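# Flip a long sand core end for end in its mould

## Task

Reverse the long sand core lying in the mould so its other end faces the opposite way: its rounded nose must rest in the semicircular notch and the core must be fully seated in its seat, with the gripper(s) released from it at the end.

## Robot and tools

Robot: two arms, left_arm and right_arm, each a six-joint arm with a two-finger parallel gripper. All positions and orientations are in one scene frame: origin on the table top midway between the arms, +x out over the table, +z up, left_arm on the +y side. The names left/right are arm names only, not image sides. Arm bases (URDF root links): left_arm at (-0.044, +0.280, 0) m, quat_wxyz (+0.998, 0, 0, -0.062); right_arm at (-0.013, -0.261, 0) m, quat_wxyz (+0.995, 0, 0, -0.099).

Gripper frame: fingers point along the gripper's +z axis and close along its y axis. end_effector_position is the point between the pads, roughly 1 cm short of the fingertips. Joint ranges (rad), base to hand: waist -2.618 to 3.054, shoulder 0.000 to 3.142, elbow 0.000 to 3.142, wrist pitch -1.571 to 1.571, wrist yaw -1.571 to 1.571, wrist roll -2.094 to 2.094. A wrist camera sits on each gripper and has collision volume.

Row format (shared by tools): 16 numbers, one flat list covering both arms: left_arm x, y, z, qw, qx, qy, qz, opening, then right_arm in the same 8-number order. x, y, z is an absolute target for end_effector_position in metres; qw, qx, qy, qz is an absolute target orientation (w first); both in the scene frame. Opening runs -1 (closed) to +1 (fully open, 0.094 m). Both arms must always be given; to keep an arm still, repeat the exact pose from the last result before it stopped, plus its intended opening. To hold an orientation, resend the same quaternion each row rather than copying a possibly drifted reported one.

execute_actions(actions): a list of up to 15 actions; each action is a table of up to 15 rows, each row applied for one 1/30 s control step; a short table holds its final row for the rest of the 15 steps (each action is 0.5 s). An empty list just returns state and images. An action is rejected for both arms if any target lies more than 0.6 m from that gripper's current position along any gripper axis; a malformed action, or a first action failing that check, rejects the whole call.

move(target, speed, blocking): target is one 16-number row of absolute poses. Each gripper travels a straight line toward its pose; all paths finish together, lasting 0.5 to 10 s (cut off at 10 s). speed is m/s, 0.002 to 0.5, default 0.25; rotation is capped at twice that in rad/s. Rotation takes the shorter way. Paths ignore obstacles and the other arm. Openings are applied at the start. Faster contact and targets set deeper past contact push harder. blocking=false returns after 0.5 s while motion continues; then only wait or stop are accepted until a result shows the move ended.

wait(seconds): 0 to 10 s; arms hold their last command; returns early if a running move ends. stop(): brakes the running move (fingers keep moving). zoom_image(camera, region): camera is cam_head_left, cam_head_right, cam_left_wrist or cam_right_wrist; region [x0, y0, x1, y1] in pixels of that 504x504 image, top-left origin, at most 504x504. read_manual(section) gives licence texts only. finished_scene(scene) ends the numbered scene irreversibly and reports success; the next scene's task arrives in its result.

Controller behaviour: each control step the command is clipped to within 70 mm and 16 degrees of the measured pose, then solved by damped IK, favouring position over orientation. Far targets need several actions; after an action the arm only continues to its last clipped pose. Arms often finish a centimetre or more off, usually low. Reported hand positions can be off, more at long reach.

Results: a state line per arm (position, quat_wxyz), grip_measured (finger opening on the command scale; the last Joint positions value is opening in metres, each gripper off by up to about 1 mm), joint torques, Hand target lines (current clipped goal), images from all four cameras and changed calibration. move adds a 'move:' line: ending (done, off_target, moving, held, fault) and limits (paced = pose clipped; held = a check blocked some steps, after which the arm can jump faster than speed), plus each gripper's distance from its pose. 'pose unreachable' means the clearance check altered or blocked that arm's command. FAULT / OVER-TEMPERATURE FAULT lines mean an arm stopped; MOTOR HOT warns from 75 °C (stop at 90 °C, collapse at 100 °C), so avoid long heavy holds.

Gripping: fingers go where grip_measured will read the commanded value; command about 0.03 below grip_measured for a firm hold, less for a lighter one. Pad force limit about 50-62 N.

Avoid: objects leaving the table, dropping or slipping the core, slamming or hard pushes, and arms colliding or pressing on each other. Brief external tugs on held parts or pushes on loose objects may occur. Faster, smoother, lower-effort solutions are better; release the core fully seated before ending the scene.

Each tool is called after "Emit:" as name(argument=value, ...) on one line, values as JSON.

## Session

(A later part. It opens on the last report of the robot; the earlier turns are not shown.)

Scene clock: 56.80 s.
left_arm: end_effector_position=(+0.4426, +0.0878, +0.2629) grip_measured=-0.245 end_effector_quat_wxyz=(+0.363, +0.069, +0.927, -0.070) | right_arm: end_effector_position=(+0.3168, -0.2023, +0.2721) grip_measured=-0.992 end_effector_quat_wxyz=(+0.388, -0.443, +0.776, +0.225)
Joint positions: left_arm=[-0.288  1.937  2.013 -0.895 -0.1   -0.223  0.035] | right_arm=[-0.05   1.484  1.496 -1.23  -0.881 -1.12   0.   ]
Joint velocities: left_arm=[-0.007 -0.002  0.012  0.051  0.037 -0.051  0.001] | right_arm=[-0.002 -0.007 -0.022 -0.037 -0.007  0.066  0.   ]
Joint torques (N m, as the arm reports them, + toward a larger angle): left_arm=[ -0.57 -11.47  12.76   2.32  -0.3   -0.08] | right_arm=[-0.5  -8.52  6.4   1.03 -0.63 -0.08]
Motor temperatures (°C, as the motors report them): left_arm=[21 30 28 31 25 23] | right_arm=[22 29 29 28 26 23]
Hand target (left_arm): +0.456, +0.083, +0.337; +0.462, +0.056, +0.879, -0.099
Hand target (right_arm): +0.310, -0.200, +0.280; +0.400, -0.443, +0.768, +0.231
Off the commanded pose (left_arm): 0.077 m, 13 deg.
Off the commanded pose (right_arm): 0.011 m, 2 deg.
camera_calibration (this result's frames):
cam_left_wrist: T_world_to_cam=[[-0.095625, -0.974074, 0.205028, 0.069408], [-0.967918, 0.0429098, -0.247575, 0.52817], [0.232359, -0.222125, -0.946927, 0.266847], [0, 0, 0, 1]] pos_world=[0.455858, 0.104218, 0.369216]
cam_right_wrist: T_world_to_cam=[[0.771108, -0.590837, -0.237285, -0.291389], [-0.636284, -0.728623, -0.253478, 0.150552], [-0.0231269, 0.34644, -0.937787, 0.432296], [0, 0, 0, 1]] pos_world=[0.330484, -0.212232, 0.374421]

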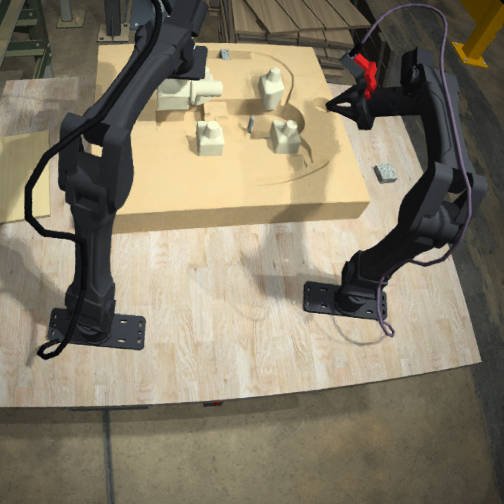

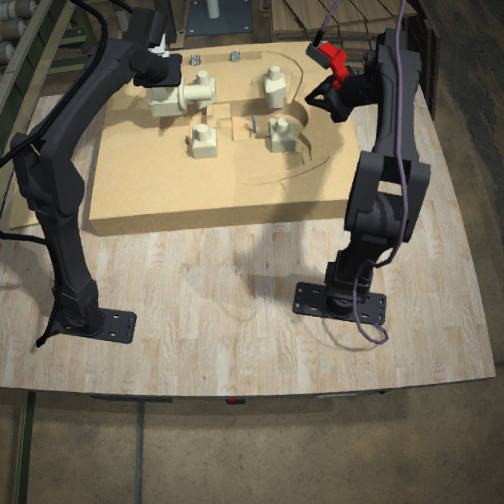

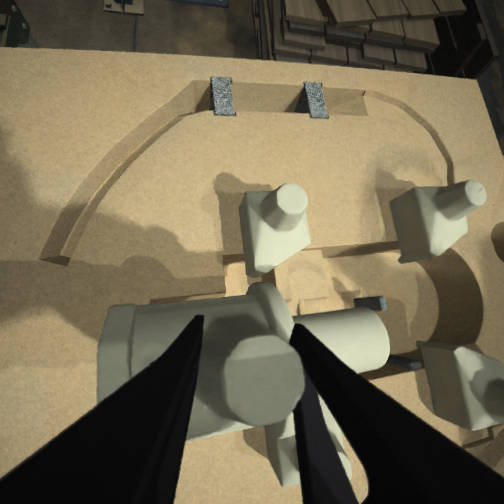

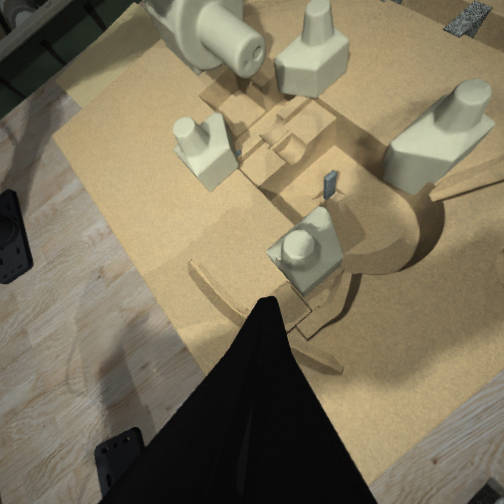

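Emit:
move(target=[0.462,0.074,0.285,0.4639,0.0568,0.8785,-0.0980,-0.4,0.31,-0.2,0.28,0.3998,-0.4435,0.7681,0.2309,-1], speed=0.05)

Scene clock: 67.27 s.
left_arm: end_effector_position=(+0.4397, +0.0843, +0.2091) grip_measured=-0.246 end_effector_quat_wxyz=(+0.355, +0.070, +0.930, -0.065) | right_arm: end_effector_position=(+0.3168, -0.2024, +0.2720) grip_measured=-0.992 end_effector_quat_wxyz=(+0.388, -0.443, +0.776, +0.224)
Joint positions: left_arm=[-0.301  1.901  1.76  -0.698 -0.112 -0.231  0.035] | right_arm=[-0.05   1.484  1.496 -1.23  -0.88  -1.12   0.   ]
Joint velocities: left_arm=[ 0.002 -0.007 -0.007  0.037  0.007  0.051  0.001] | right_arm=[-0.007 -0.007 -0.007  0.022  0.051 -0.037  0.   ]
Joint torques (N m, as the arm reports them, + toward a larger angle): left_arm=[ -0.86 -13.7    9.17   2.41  -0.33  -0.06] | right_arm=[-0.76 -8.73  6.39  0.99 -0.6  -0.1 ]
Motor temperatures (°C, as the motors report them): left_arm=[21 33 28 33 25 23] | right_arm=[22 29 28 28 26 23]
Hand target (left_arm): +0.452, +0.078, +0.287; +0.461, +0.056, +0.881, -0.097
Hand target (right_arm): +0.310, -0.200, +0.280; +0.400, -0.444, +0.768, +0.231
Off the commanded pose (left_arm): 0.080 m, 14 deg.
Off the commanded pose (right_arm): 0.011 m, 2 deg.
move: off_target (left_arm, right_arm)
camera_calibration (this result's frames):
cam_left_wrist: T_world_to_cam=[[-0.0908705, -0.976581, 0.19502, 0.0769718], [-0.97191, 0.0442756, -0.231151, 0.510477], [0.217103, -0.210547, -0.953172, 0.222792], [0, 0, 0, 1]] pos_world=[0.454763, 0.0994757, 0.315346]
cam_right_wrist: T_world_to_cam=[[0.771108, -0.591065, -0.236716, -0.291679], [-0.636287, -0.728815, -0.252916, 0.150277], [-0.0230325, 0.345645, -0.938083, 0.432126], [0, 0, 0, 1]] pos_world=[0.330488, -0.212239, 0.374332]

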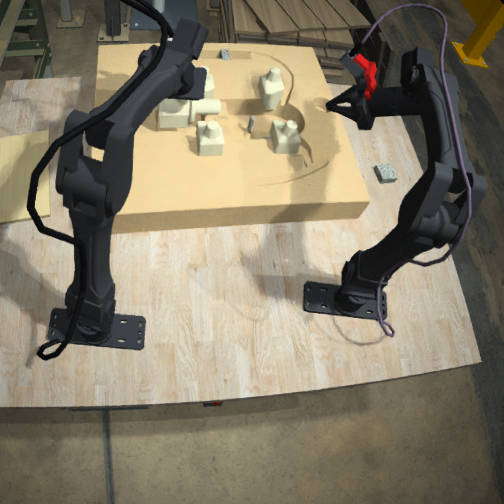

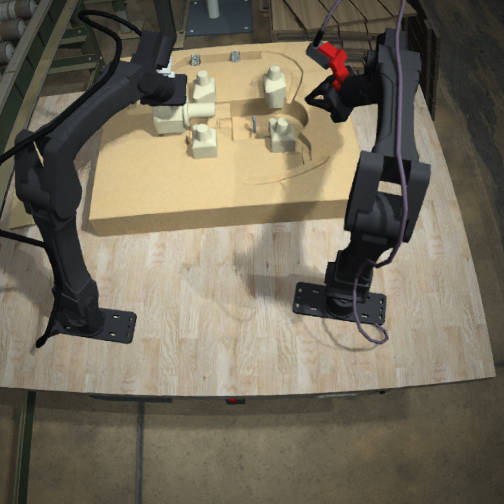

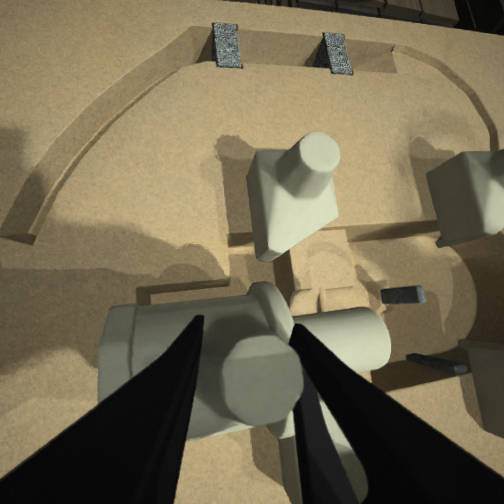

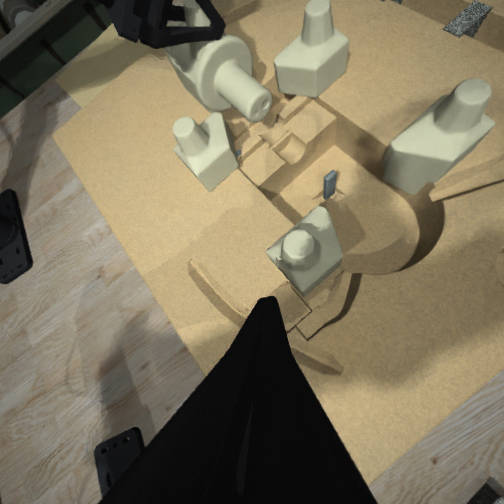

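Emit:
execute_actions(actions=[[[0.472,0.069,0.268,0.4639,0.0568,0.8785,-0.0980,-0.4,0.31,-0.2,0.28,0.3998,-0.4435,0.7681,0.2309,-1]],[[0.472,0.069,0.268,0.4639,0.0568,0.8785,-0.0980,-0.4,0.31,-0.2,0.28,0.3998,-0.4435,0.7681,0.2309,-1]],[[0.472,0.069,0.268,0.4639,0.0568,0.8785,-0.0980,-0.4,0.31,-0.2,0.28,0.3998,-0.4435,0.7681,0.2309,-1]]])

Scene clock: 69.13 s.
left_arm: end_effector_position=(+0.4461, +0.0818, +0.2090) grip_measured=-0.246 end_effector_quat_wxyz=(+0.370, +0.068, +0.924, -0.070) | right_arm: end_effector_position=(+0.3168, -0.2024, +0.2720) grip_measured=-0.992 end_effector_quat_wxyz=(+0.388, -0.443, +0.776, +0.225)
Joint positions: left_arm=[-0.301  1.901  1.736 -0.639 -0.114 -0.231  0.035] | right_arm=[-0.05   1.484  1.496 -1.23  -0.88  -1.12   0.   ]
Joint velocities: left_arm=[ 0.002  0.002  0.002  0.037  0.051  0.007 -0.001] | right_arm=[-0.017  0.002 -0.007 -0.037  0.007 -0.022  0.001]
Joint torques (N m, as the arm reports them, + toward a larger angle): left_arm=[ -0.85 -11.55   9.23   2.5   -0.32  -0.06] | right_arm=[-0.69 -8.75  6.28  1.   -0.65 -0.06]
Motor temperatures (°C, as the motors report them): left_arm=[21 33 28 33 25 23] | right_arm=[22 29 28 28 26 23]
Hand target (left_arm): +0.463, +0.073, +0.271; +0.461, +0.056, +0.880, -0.097
Hand target (right_arm): +0.310, -0.200, +0.280; +0.400, -0.444, +0.768, +0.231
Off the commanded pose (left_arm): 0.066 m, 12 deg.
Off the commanded pose (right_arm): 0.011 m, 2 deg.
camera_calibration (this result's frames):
cam_left_wrist: T_world_to_cam=[[-0.0960421, -0.9741, 0.204707, 0.0752117], [-0.964007, 0.0398025, -0.262881, 0.52019], [0.247925, -0.222586, -0.942862, 0.20591], [0, 0, 0, 1]] pos_world=[0.45764, 0.0983917, 0.315497]
cam_right_wrist: T_world_to_cam=[[0.771207, -0.590881, -0.236853, -0.291591], [-0.636169, -0.728811, -0.253225, 0.150367], [-0.0229952, 0.345968, -0.937965, 0.432177], [0, 0, 0, 1]] pos_world=[0.330474, -0.212226, 0.374379]

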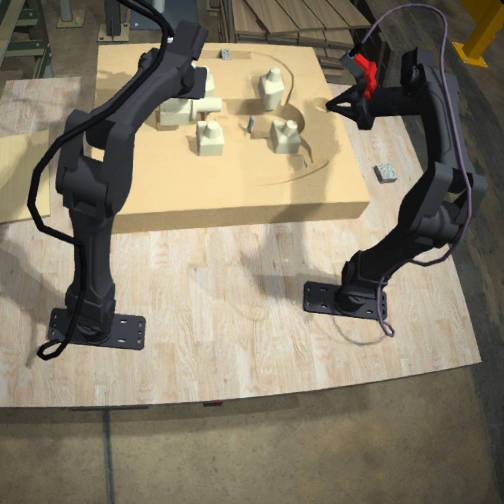

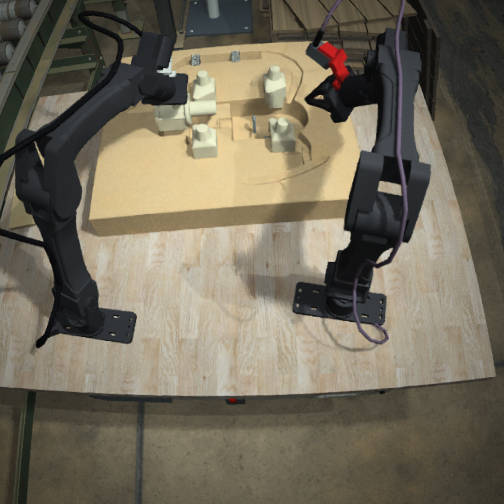

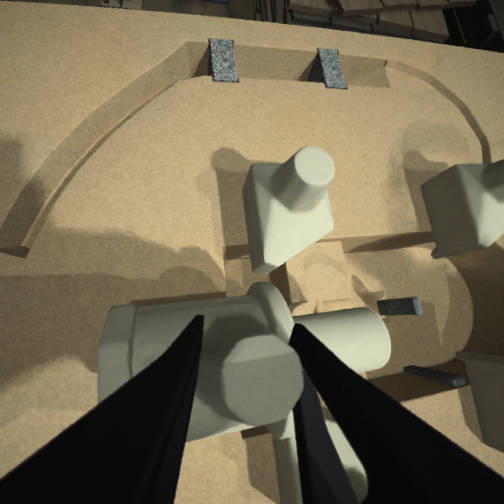

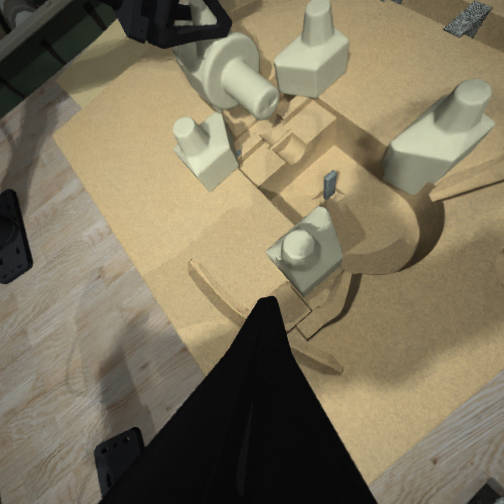

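Emit:
execute_actions(actions=[[[0.472,0.068,0.262,0.4639,0.0568,0.8785,-0.0980,-0.4,0.33,-0.18,0.27,0.3998,-0.4435,0.7681,0.2309,-1]],[[0.472,0.068,0.256,0.4639,0.0568,0.8785,-0.0980,-0.4,0.35,-0.15,0.26,0.3998,-0.4435,0.7681,0.2309,-1]],[[0.472,0.068,0.250,0.4639,0.0568,0.8785,-0.0980,-0.4,0.37,-0.13,0.255,0.3998,-0.4435,0.7681,0.2309,-1]],[[0.472,0.068,0.246,0.4639,0.0568,0.8785,-0.0980,-0.4,0.39,-0.11,0.25,0.3998,-0.4435,0.7681,0.2309,-1]],[[0.472,0.068,0.246,0.4639,0.0568,0.8785,-0.0980,-0.4,0.39,-0.11,0.25,0.3998,-0.4435,0.7681,0.2309,-1]]])

Scene clock: 71.93 s.
left_arm: end_effector_position=(+0.4477, +0.0800, +0.1888) grip_measured=-0.246 end_effector_quat_wxyz=(+0.375, +0.068, +0.922, -0.070) | right_arm: end_effector_position=(+0.3832, -0.1122, +0.2329) grip_measured=-0.992 end_effector_quat_wxyz=(+0.377, -0.439, +0.780, +0.237)
Joint positions: left_arm=[-0.304  1.901  1.65  -0.545 -0.119 -0.232  0.035] | right_arm=[ 0.269  1.634  1.456 -0.775 -0.738 -0.709  0.   ]
Joint velocities: left_arm=[ 0.017 -0.002 -0.007 -0.037 -0.007 -0.022 -0.001] | right_arm=[-0.007 -0.012  0.007 -0.037  0.007 -0.007 -0.001]
Joint torques (N m, as the arm reports them, + toward a larger angle): left_arm=[ -0.79 -11.71   8.8    2.46  -0.31  -0.04] | right_arm=[ 0.12 -9.12 10.04  1.65 -0.35  0.08]
Motor temperatures (°C, as the motors report them): left_arm=[21 33 28 34 25 23] | right_arm=[22 29 28 28 26 23]
Hand target (left_arm): +0.464, +0.071, +0.249; +0.461, +0.056, +0.880, -0.097
Hand target (right_arm): +0.390, -0.110, +0.250; +0.400, -0.444, +0.768, +0.231
Off the commanded pose (left_arm): 0.063 m, 12 deg.
Off the commanded pose (right_arm): 0.019 m, 3 deg.
camera_calibration (this result's frames):
cam_left_wrist: T_world_to_cam=[[-0.0972878, -0.973899, 0.205077, 0.0781966], [-0.96168, 0.0389181, -0.271398, 0.517109], [0.256333, -0.223622, -0.940365, 0.1819], [0, 0, 0, 1]] pos_world=[0.458274, 0.0967076, 0.295358]
cam_right_wrist: T_world_to_cam=[[0.765241, -0.584713, -0.269288, -0.288288], [-0.641308, -0.728793, -0.239967, 0.247339], [-0.0559438, 0.356329, -0.932684, 0.37839], [0, 0, 0, 1]] pos_world=[0.400399, -0.123138, 0.334639]

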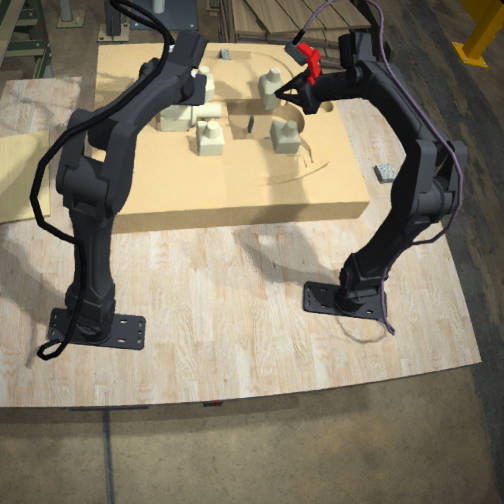

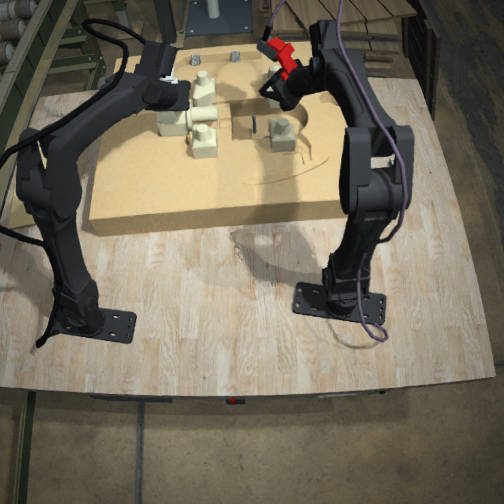

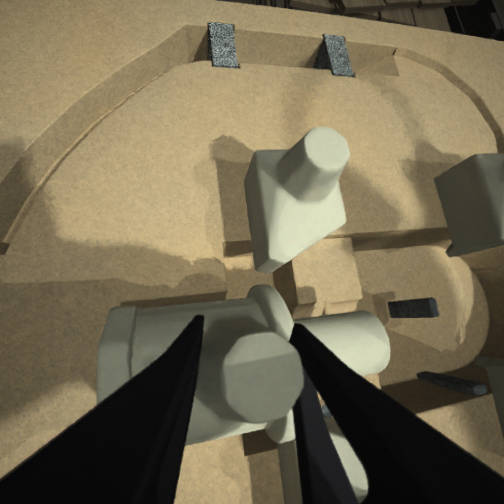

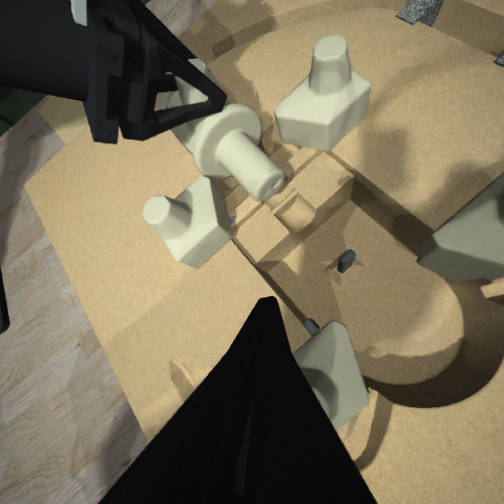

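Emit:
zoom_image(camera="cam_right_wrist", region=[160, 80, 380, 280])

Emit:
zoom_image(camera="cam_head_right", region=[130, 60, 290, 170])

Region (160, 80, 380, 280) of cam_right_wrist's 504x504 image, scaled by 2.291, with more detail than that image has; it fills the top 458 rows of this view, and the rest is white.

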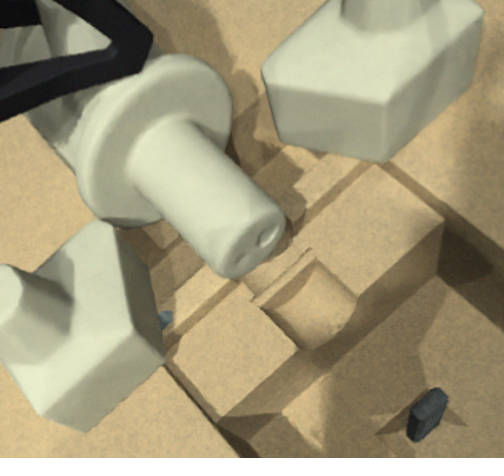

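Region (130, 60, 290, 170) of cam_head_right's 504x504 image, scaled by 3.150, with more detail than that image has; it fills the top 346 rows of this view, and the rest is white.

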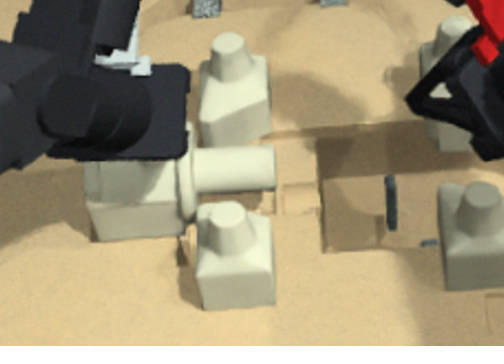

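Emit:
execute_actions(actions=[[[0.471,0.069,0.240,0.4639,0.0568,0.8785,-0.0980,-0.4,0.39,-0.11,0.25,0.3998,-0.4435,0.7681,0.2309,-1]],[[0.471,0.069,0.234,0.4639,0.0568,0.8785,-0.0980,-0.4,0.39,-0.11,0.25,0.3998,-0.4435,0.7681,0.2309,-1]],[[0.471,0.069,0.229,0.4639,0.0568,0.8785,-0.0980,-0.4,0.39,-0.11,0.25,0.3998,-0.4435,0.7681,0.2309,-1]],[[0.471,0.069,0.229,0.4639,0.0568,0.8785,-0.0980,-0.4,0.39,-0.11,0.25,0.3998,-0.4435,0.7681,0.2309,-1]]])

Scene clock: 74.33 s.
left_arm: end_effector_position=(+0.4558, +0.0772, +0.1850) grip_measured=-0.248 end_effector_quat_wxyz=(+0.398, +0.064, +0.912, -0.077) | right_arm: end_effector_position=(+0.3832, -0.1122, +0.2329) grip_measured=-0.992 end_effector_quat_wxyz=(+0.377, -0.439, +0.780, +0.237)
Joint positions: left_arm=[-0.304  1.901  1.597 -0.438 -0.124 -0.232  0.035] | right_arm=[ 0.269  1.634  1.456 -0.775 -0.738 -0.709  0.   ]
Joint velocities: left_arm=[-0.007  0.007 -0.007  0.037 -0.066  0.168  0.   ] | right_arm=[ 0.007  0.002 -0.017 -0.051  0.022 -0.081 -0.   ]
Joint torques (N m, as the arm reports them, + toward a larger angle): left_arm=[ -0.68 -11.31   7.74   2.29  -0.22  -0.04] | right_arm=[-0.09 -8.97 10.1   1.6  -0.3   0.03]
Motor temperatures (°C, as the motors report them): left_arm=[21 33 28 34 25 23] | right_arm=[22 29 28 29 26 23]
Hand target (left_arm): +0.467, +0.071, +0.230; +0.463, +0.057, +0.879, -0.097
Hand target (right_arm): +0.389, -0.110, +0.250; +0.400, -0.444, +0.768, +0.231
Off the commanded pose (left_arm): 0.047 m, 9 deg.
Off the commanded pose (right_arm): 0.019 m, 3 deg.
camera_calibration (this result's frames):
cam_left_wrist: T_world_to_cam=[[-0.104671, -0.97015, 0.218755, 0.0775567], [-0.947037, 0.0300867, -0.319712, 0.526993], [0.303587, -0.240633, -0.921917, 0.151942], [0, 0, 0, 1]] pos_world=[0.461073, 0.0959483, 0.291598]
cam_right_wrist: T_world_to_cam=[[0.765035, -0.58485, -0.269578, -0.288156], [-0.64154, -0.728611, -0.239901, 0.247433], [-0.0561112, 0.356477, -0.932617, 0.378455], [0, 0, 0, 1]] pos_world=[0.400423, -0.123156, 0.334633]

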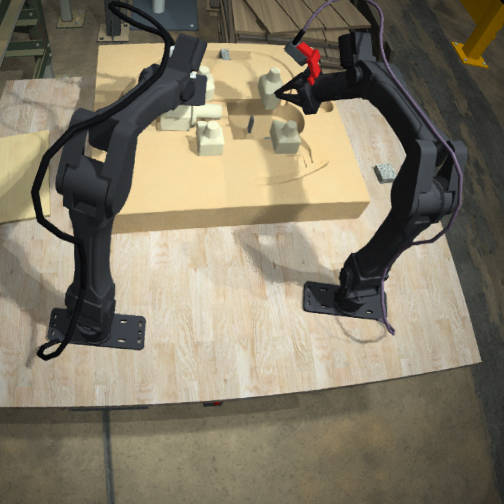

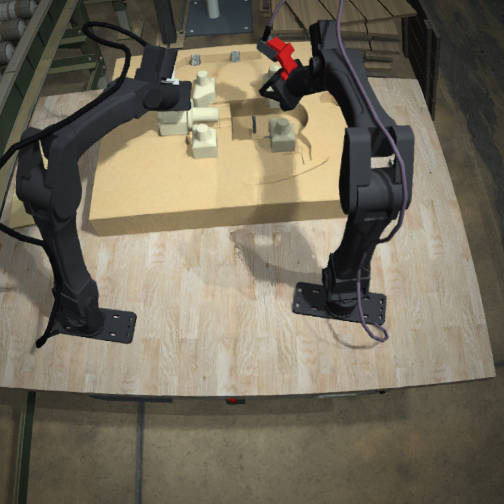

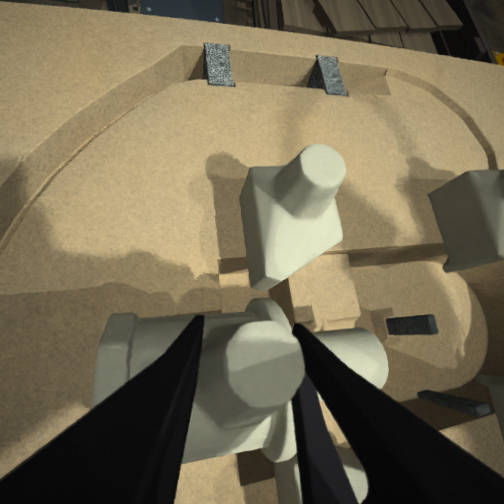

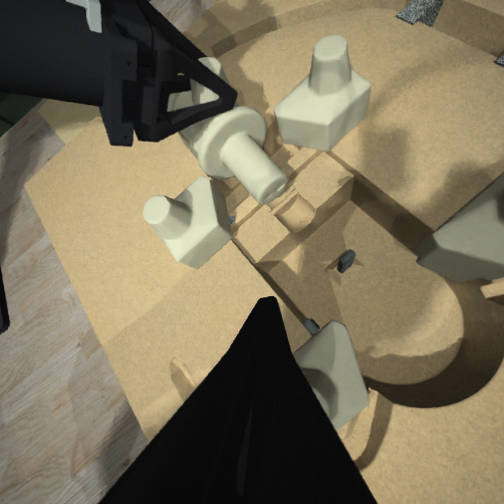

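Emit:
zoom_image(camera="cam_head_left", region=[140, 70, 260, 160])

Emit:
zoom_image(camera="cam_right_wrist", region=[140, 40, 360, 260])

Region (140, 70, 260, 160) of cam_head_left's 504x504 image, scaled by 4.200, with more detail than that image has; it fills the top 378 rows of this view, and the rest is white.

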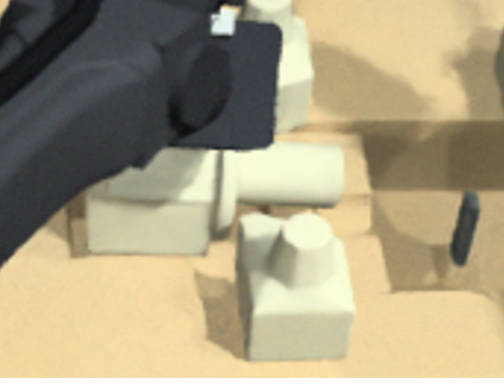

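Region (140, 40, 360, 260) of cam_right_wrist's 504x504 image, scaled by 2.291, with more detail than that image has.

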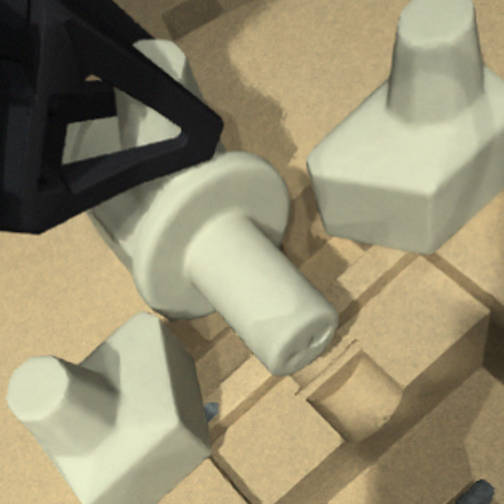

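Emit:
execute_actions(actions=[[[0.467,0.071,0.232,0.4639,0.0568,0.8785,-0.0980,-0.4,0.39,-0.11,0.25,0.3998,-0.4435,0.7681,0.2309,-1]],[[0.463,0.073,0.234,0.4639,0.0568,0.8785,-0.0980,-0.4,0.39,-0.11,0.25,0.3998,-0.4435,0.7681,0.2309,-1]],[[0.459,0.074,0.236,0.4639,0.0568,0.8785,-0.0980,-0.4,0.39,-0.11,0.25,0.3998,-0.4435,0.7681,0.2309,-1]],[[0.459,0.074,0.236,0.4639,0.0568,0.8785,-0.0980,-0.4,0.39,-0.11,0.25,0.3998,-0.4435,0.7681,0.2309,-1]]])

Scene clock: 77.73 s.
left_arm: end_effector_position=(+0.4495, +0.0801, +0.1878) grip_measured=-0.248 end_effector_quat_wxyz=(+0.401, +0.063, +0.910, -0.078) | right_arm: end_effector_position=(+0.3832, -0.1122, +0.2329) grip_measured=-0.992 end_effector_quat_wxyz=(+0.377, -0.439, +0.780, +0.237)
Joint positions: left_arm=[-0.304  1.869  1.56  -0.426 -0.124 -0.234  0.035] | right_arm=[ 0.269  1.634  1.456 -0.775 -0.738 -0.709  0.   ]
Joint velocities: left_arm=[ 0.007 -0.007 -0.007  0.066 -0.022 -0.051 -0.   ] | right_arm=[ 0.007  0.007 -0.007  0.051 -0.051  0.007  0.   ]
Joint torques (N m, as the arm reports them, + toward a larger angle): left_arm=[ -0.75 -12.18   7.62   2.1   -0.21  -0.03] | right_arm=[ 0.1  -9.21 10.18  1.62 -0.33  0.09]
Motor temperatures (°C, as the motors report them): left_arm=[21 34 28 34 25 23] | right_arm=[22 30 29 29 26 23]
Hand target (left_arm): +0.455, +0.076, +0.237; +0.463, +0.057, +0.879, -0.097
Hand target (right_arm): +0.389, -0.110, +0.250; +0.400, -0.444, +0.768, +0.231
Off the commanded pose (left_arm): 0.050 m, 8 deg.
Off the commanded pose (right_arm): 0.019 m, 3 deg.
camera_calibration (this result's frames):
cam_left_wrist: T_world_to_cam=[[-0.105071, -0.969352, 0.222073, 0.0785637], [-0.945032, 0.0277976, -0.325793, 0.522264], [0.309635, -0.244097, -0.91899, 0.154119], [0, 0, 0, 1]] pos_world=[0.454091, 0.0992582, 0.294337]
cam_right_wrist: T_world_to_cam=[[0.765035, -0.58485, -0.269578, -0.288156], [-0.64154, -0.728611, -0.239901, 0.247433], [-0.0561112, 0.356477, -0.932617, 0.378455], [0, 0, 0, 1]] pos_world=[0.400423, -0.123156, 0.334633]

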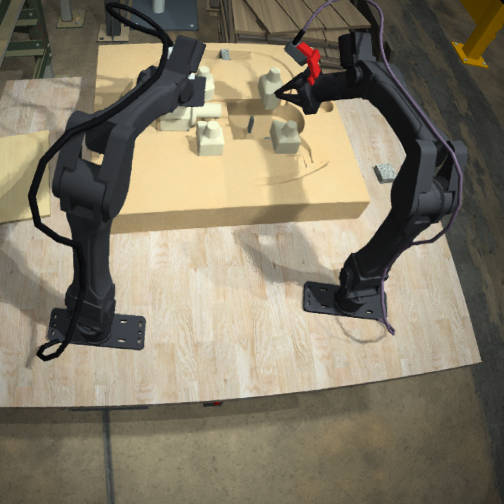

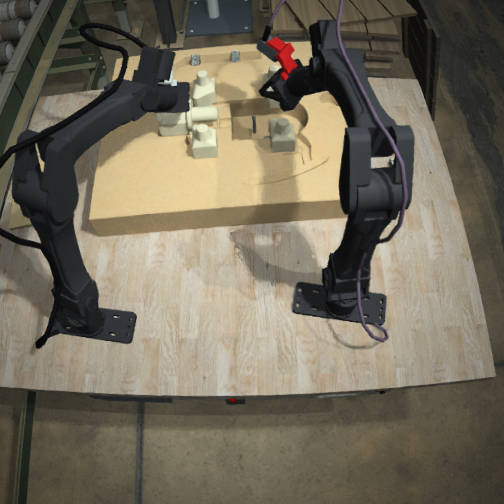

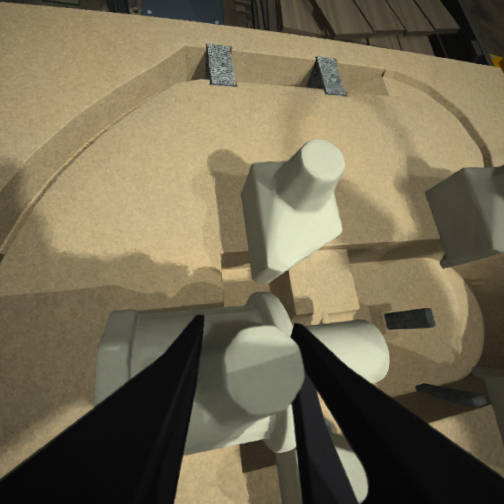

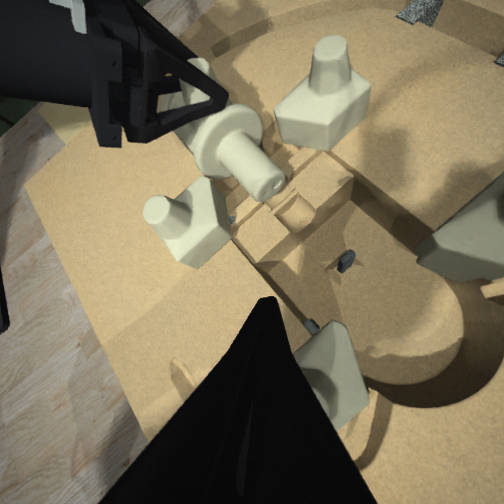

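Emit:
zoom_image(camera="cam_head_left", region=[145, 85, 235, 145])

Emit:
zoom_image(camera="cam_left_wrist", region=[60, 240, 320, 500])

Region (145, 85, 235, 145) of cam_head_left's 504x504 image, scaled by 5.600, with more detail than that image has.

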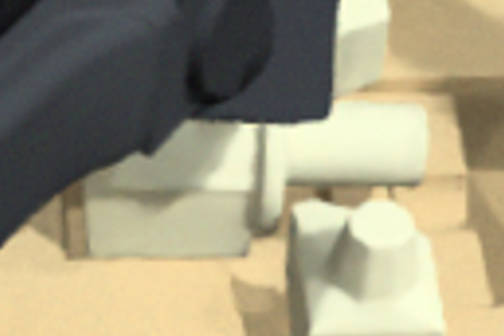

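Region (60, 240, 320, 500) of cam_left_wrist's 504x504 image, scaled by 1.938, with more detail than that image has.

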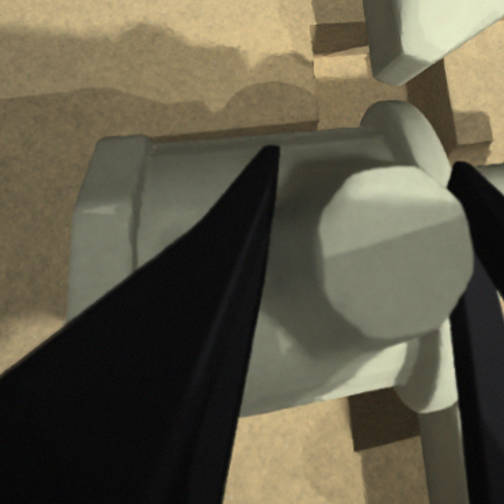

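Emit:
execute_actions(actions=[[[0.462,0.073,0.245,0.4770,0.0582,0.8715,-0.0971,-0.4,0.39,-0.11,0.25,0.3998,-0.4435,0.7681,0.2309,-1]],[[0.465,0.072,0.255,0.4898,0.0597,0.8643,-0.0963,-0.4,0.39,-0.11,0.25,0.3998,-0.4435,0.7681,0.2309,-1]],[[0.467,0.072,0.265,0.4898,0.0597,0.8643,-0.0963,-0.4,0.39,-0.11,0.25,0.3998,-0.4435,0.7681,0.2309,-1]],[[0.467,0.072,0.265,0.4898,0.0597,0.8643,-0.0963,-0.4,0.39,-0.11,0.25,0.3998,-0.4435,0.7681,0.2309,-1]]])

Scene clock: 81.27 s.
left_arm: end_effector_position=(+0.4481, +0.0794, +0.1888) grip_measured=-0.248 end_effector_quat_wxyz=(+0.402, +0.068, +0.910, -0.074) | right_arm: end_effector_position=(+0.3832, -0.1122, +0.2329) grip_measured=-0.992 end_effector_quat_wxyz=(+0.377, -0.439, +0.780, +0.237)
Joint positions: left_arm=[-0.309  1.866  1.56  -0.431 -0.132 -0.225  0.035] | right_arm=[ 0.269  1.634  1.456 -0.775 -0.738 -0.709  0.   ]
Joint velocities: left_arm=[ 0.007 -0.007 -0.007 -0.007  0.051 -0.051  0.001] | right_arm=[-0.017  0.002 -0.002 -0.051  0.022  0.081 -0.001]
Joint torques (N m, as the arm reports them, + toward a larger angle): left_arm=[ -0.54 -12.83  11.83   2.11  -0.35   0.1 ] | right_arm=[ 0.17 -9.01 10.08  1.59 -0.34  0.06]
Motor temperatures (°C, as the motors report them): left_arm=[21 34 28 35 25 23] | right_arm=[22 30 29 30 26 23]
Hand target (left_arm): +0.458, +0.076, +0.266; +0.489, +0.059, +0.865, -0.095
Hand target (right_arm): +0.389, -0.110, +0.250; +0.400, -0.444, +0.768, +0.231
Off the commanded pose (left_arm): 0.079 m, 12 deg.
Off the commanded pose (right_arm): 0.019 m, 3 deg.
camera_calibration (this result's frames):
cam_left_wrist: T_world_to_cam=[[-0.11015, -0.971327, 0.210691, 0.0820984], [-0.943969, 0.0358842, -0.328079, 0.520581], [0.311111, -0.235024, -0.920855, 0.154323], [0, 0, 0, 1]] pos_world=[0.452444, 0.0973332, 0.295603]
cam_right_wrist: T_world_to_cam=[[0.765035, -0.58485, -0.269578, -0.288156], [-0.64154, -0.728611, -0.239901, 0.247433], [-0.0561112, 0.356477, -0.932617, 0.378455], [0, 0, 0, 1]] pos_world=[0.400423, -0.123156, 0.334633]

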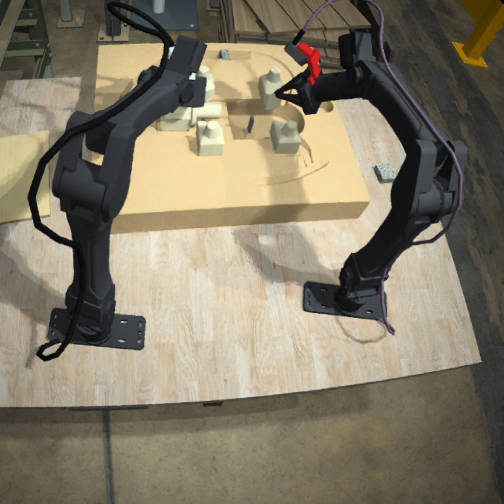

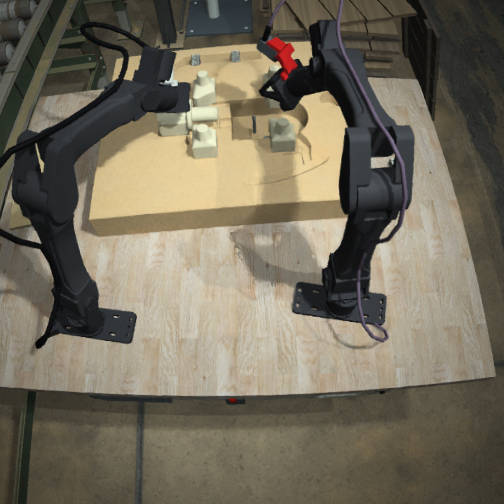

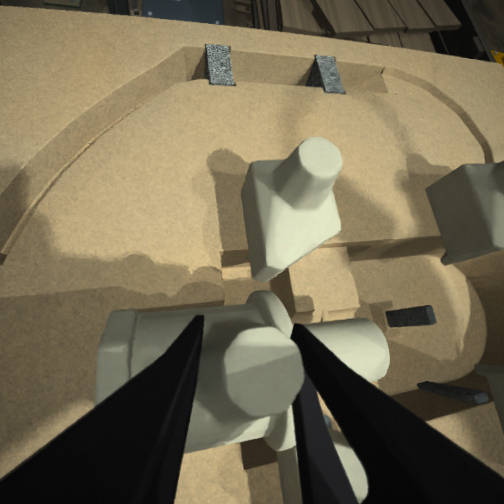

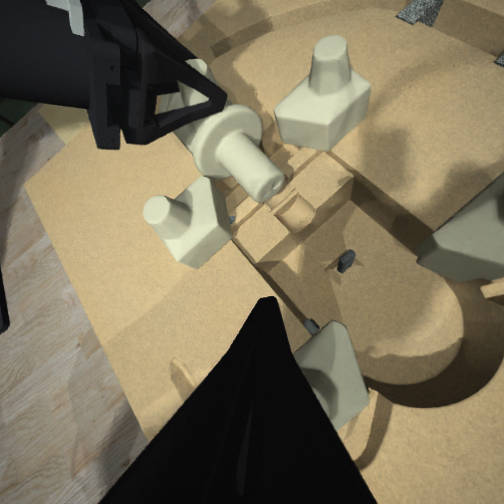

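Emit:
execute_actions(actions=[[[0.475,0.070,0.268,0.4898,0.0597,0.8643,-0.0963,-0.4,0.39,-0.11,0.25,0.3998,-0.4435,0.7681,0.2309,-1]],[[0.480,0.069,0.270,0.4898,0.0597,0.8643,-0.0963,-0.4,0.39,-0.11,0.25,0.3998,-0.4435,0.7681,0.2309,-1]],[[0.480,0.069,0.270,0.4898,0.0597,0.8643,-0.0963,-0.4,0.39,-0.11,0.25,0.3998,-0.4435,0.7681,0.2309,-1]]])

Scene clock: 83.00 s.
left_arm: end_effector_position=(+0.4452, +0.0810, +0.1970) grip_measured=-0.248 end_effector_quat_wxyz=(+0.390, +0.073, +0.915, -0.067) | right_arm: end_effector_position=(+0.3833, -0.1122, +0.2330) grip_measured=-0.992 end_effector_quat_wxyz=(+0.377, -0.439, +0.780, +0.237)
Joint positions: left_arm=[-0.309  1.869  1.618 -0.513 -0.133 -0.217  0.035] | right_arm=[ 0.269  1.634  1.456 -0.775 -0.738 -0.709  0.   ]
Joint velocities: left_arm=[ 0.007 -0.017  0.007  0.022  0.007  0.007 -0.   ] | right_arm=[-0.012 -0.002 -0.007 -0.051 -0.095 -0.022  0.001]
Joint torques (N m, as the arm reports them, + toward a larger angle): left_arm=[ -0.03 -10.86  13.3    2.4   -0.28   0.06] | right_arm=[ 0.13 -9.1  10.16  1.61 -0.34  0.04]
Motor temperatures (°C, as the motors report them): left_arm=[21 34 28 35 25 23] | right_arm=[22 30 29 30 26 23]
Hand target (left_arm): +0.467, +0.074, +0.273; +0.489, +0.059, +0.865, -0.094
Hand target (right_arm): +0.389, -0.110, +0.250; +0.400, -0.444, +0.768, +0.231
Off the commanded pose (left_arm): 0.082 m, 13 deg.
Off the commanded pose (right_arm): 0.018 m, 3 deg.
camera_calibration (this result's frames):
cam_left_wrist: T_world_to_cam=[[-0.110058, -0.974657, 0.19476, 0.0850046], [-0.951233, 0.0464759, -0.304953, 0.518307], [0.288173, -0.218824, -0.932241, 0.174288], [0, 0, 0, 1]] pos_world=[0.452161, 0.0969, 0.303982]
cam_right_wrist: T_world_to_cam=[[0.765137, -0.584843, -0.269302, -0.288292], [-0.641449, -0.728605, -0.240165, 0.247515], [-0.0557564, 0.356502, -0.932629, 0.378368], [0, 0, 0, 1]] pos_world=[0.400448, -0.123155, 0.334683]

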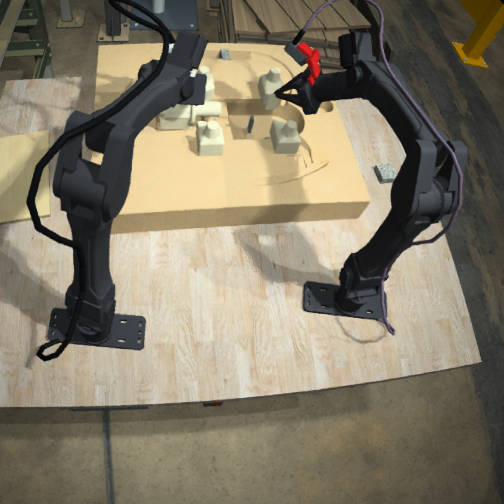

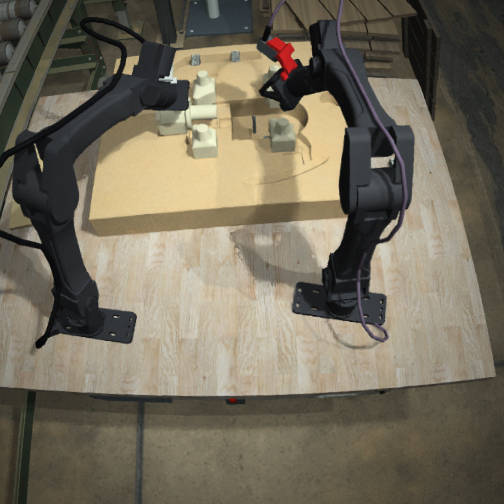

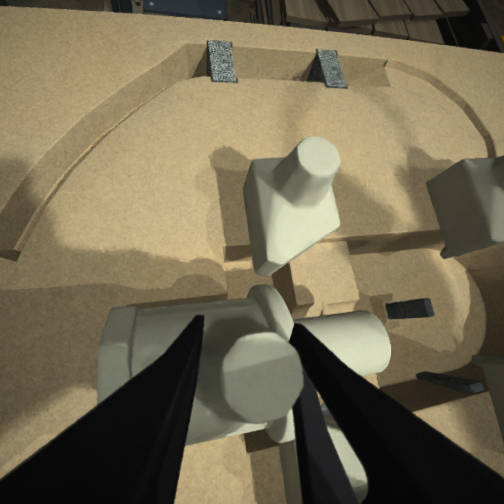

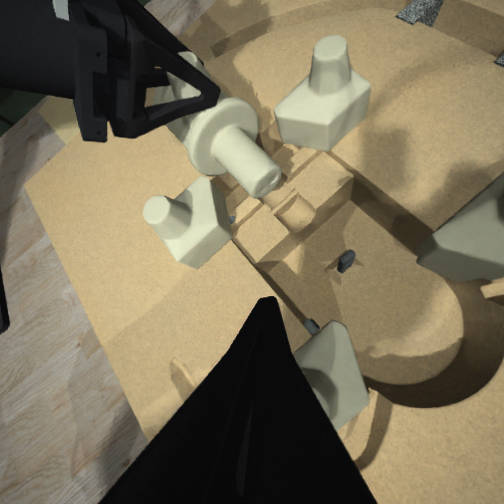

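Emit:
execute_actions(actions=[[[0.483,0.069,0.263,0.4898,0.0597,0.8643,-0.0963,-0.4,0.39,-0.11,0.25,0.3998,-0.4435,0.7681,0.2309,-1]],[[0.484,0.069,0.258,0.4898,0.0597,0.8643,-0.0963,-0.4,0.39,-0.11,0.25,0.3998,-0.4435,0.7681,0.2309,-1]],[[0.484,0.069,0.258,0.4898,0.0597,0.8643,-0.0963,-0.4,0.39,-0.11,0.25,0.3998,-0.4435,0.7681,0.2309,-1]]])

Emit:
zoom_image(camera="cam_head_left", region=[145, 85, 235, 145])

Scene clock: 85.03 s.
left_arm: end_effector_position=(+0.4485, +0.0795, +0.1925) grip_measured=-0.248 end_effector_quat_wxyz=(+0.391, +0.074, +0.915, -0.067) | right_arm: end_effector_position=(+0.3833, -0.1122, +0.2330) grip_measured=-0.992 end_effector_quat_wxyz=(+0.377, -0.439, +0.780, +0.237)
Joint positions: left_arm=[-0.309  1.884  1.618 -0.498 -0.133 -0.214  0.035] | right_arm=[ 0.269  1.634  1.456 -0.775 -0.738 -0.709  0.   ]
Joint velocities: left_arm=[ 0.017 -0.017 -0.007 -0.066 -0.007  0.007  0.   ] | right_arm=[-0.002 -0.002 -0.017  0.007  0.051 -0.007 -0.001]
Joint torques (N m, as the arm reports them, + toward a larger angle): left_arm=[  0.46 -10.78  11.3    2.58  -0.25   0.06] | right_arm=[ 0.11 -9.08 10.31  1.61 -0.32  0.08]
Motor temperatures (°C, as the motors report them): left_arm=[21 34 28 35 25 23] | right_arm=[22 30 29 30 26 23]
Hand target (left_arm): +0.472, +0.074, +0.262; +0.488, +0.059, +0.866, -0.094
Hand target (right_arm): +0.389, -0.110, +0.250; +0.400, -0.444, +0.768, +0.231
Off the commanded pose (left_arm): 0.075 m, 13 deg.
Off the commanded pose (right_arm): 0.018 m, 3 deg.
camera_calibration (this result's frames):
cam_left_wrist: T_world_to_cam=[[-0.111802, -0.974734, 0.193376, 0.0858277], [-0.950821, 0.0483643, -0.305941, 0.519971], [0.288858, -0.218071, -0.932205, 0.168399], [0, 0, 0, 1]] pos_world=[0.455352, 0.0952339, 0.299465]
cam_right_wrist: T_world_to_cam=[[0.765137, -0.584843, -0.269302, -0.288292], [-0.641449, -0.728605, -0.240165, 0.247515], [-0.0557564, 0.356502, -0.932629, 0.378368], [0, 0, 0, 1]] pos_world=[0.400448, -0.123155, 0.334683]

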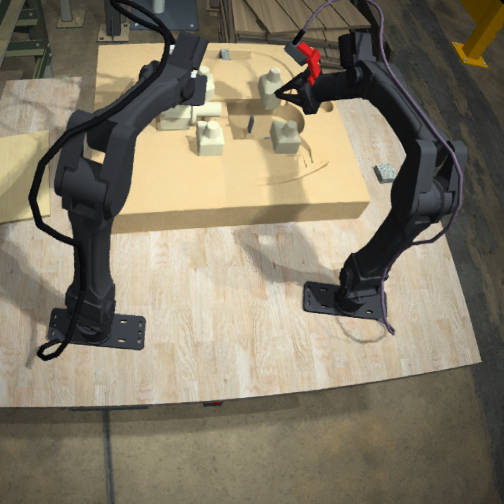

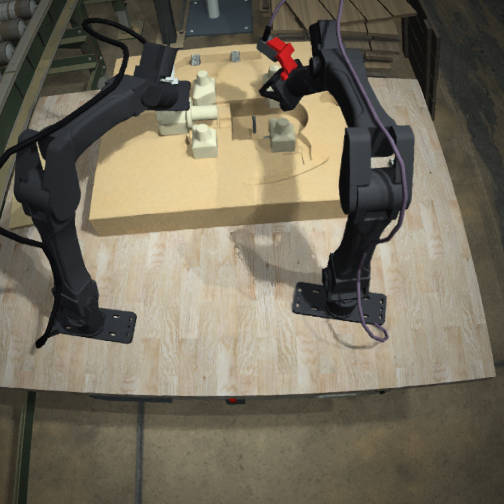

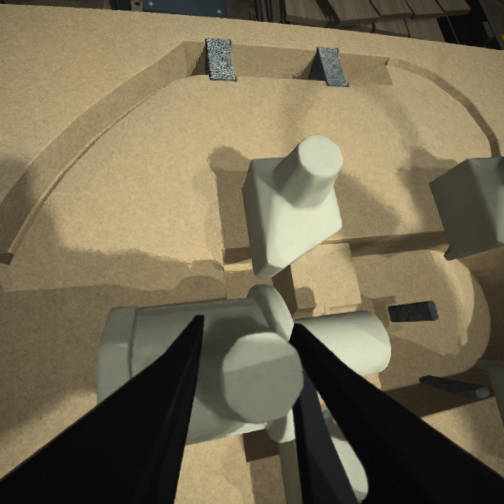

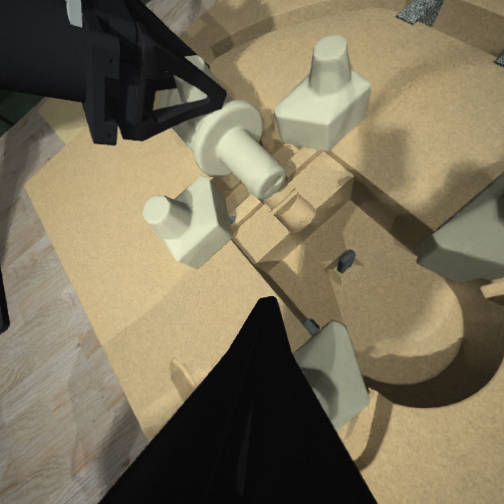

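Region (145, 85, 235, 145) of cam_head_left's 504x504 image, scaled by 5.600, with more detail than that image has.

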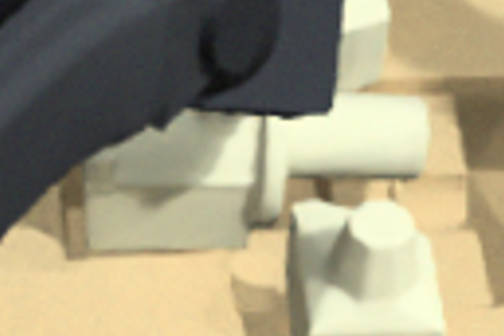

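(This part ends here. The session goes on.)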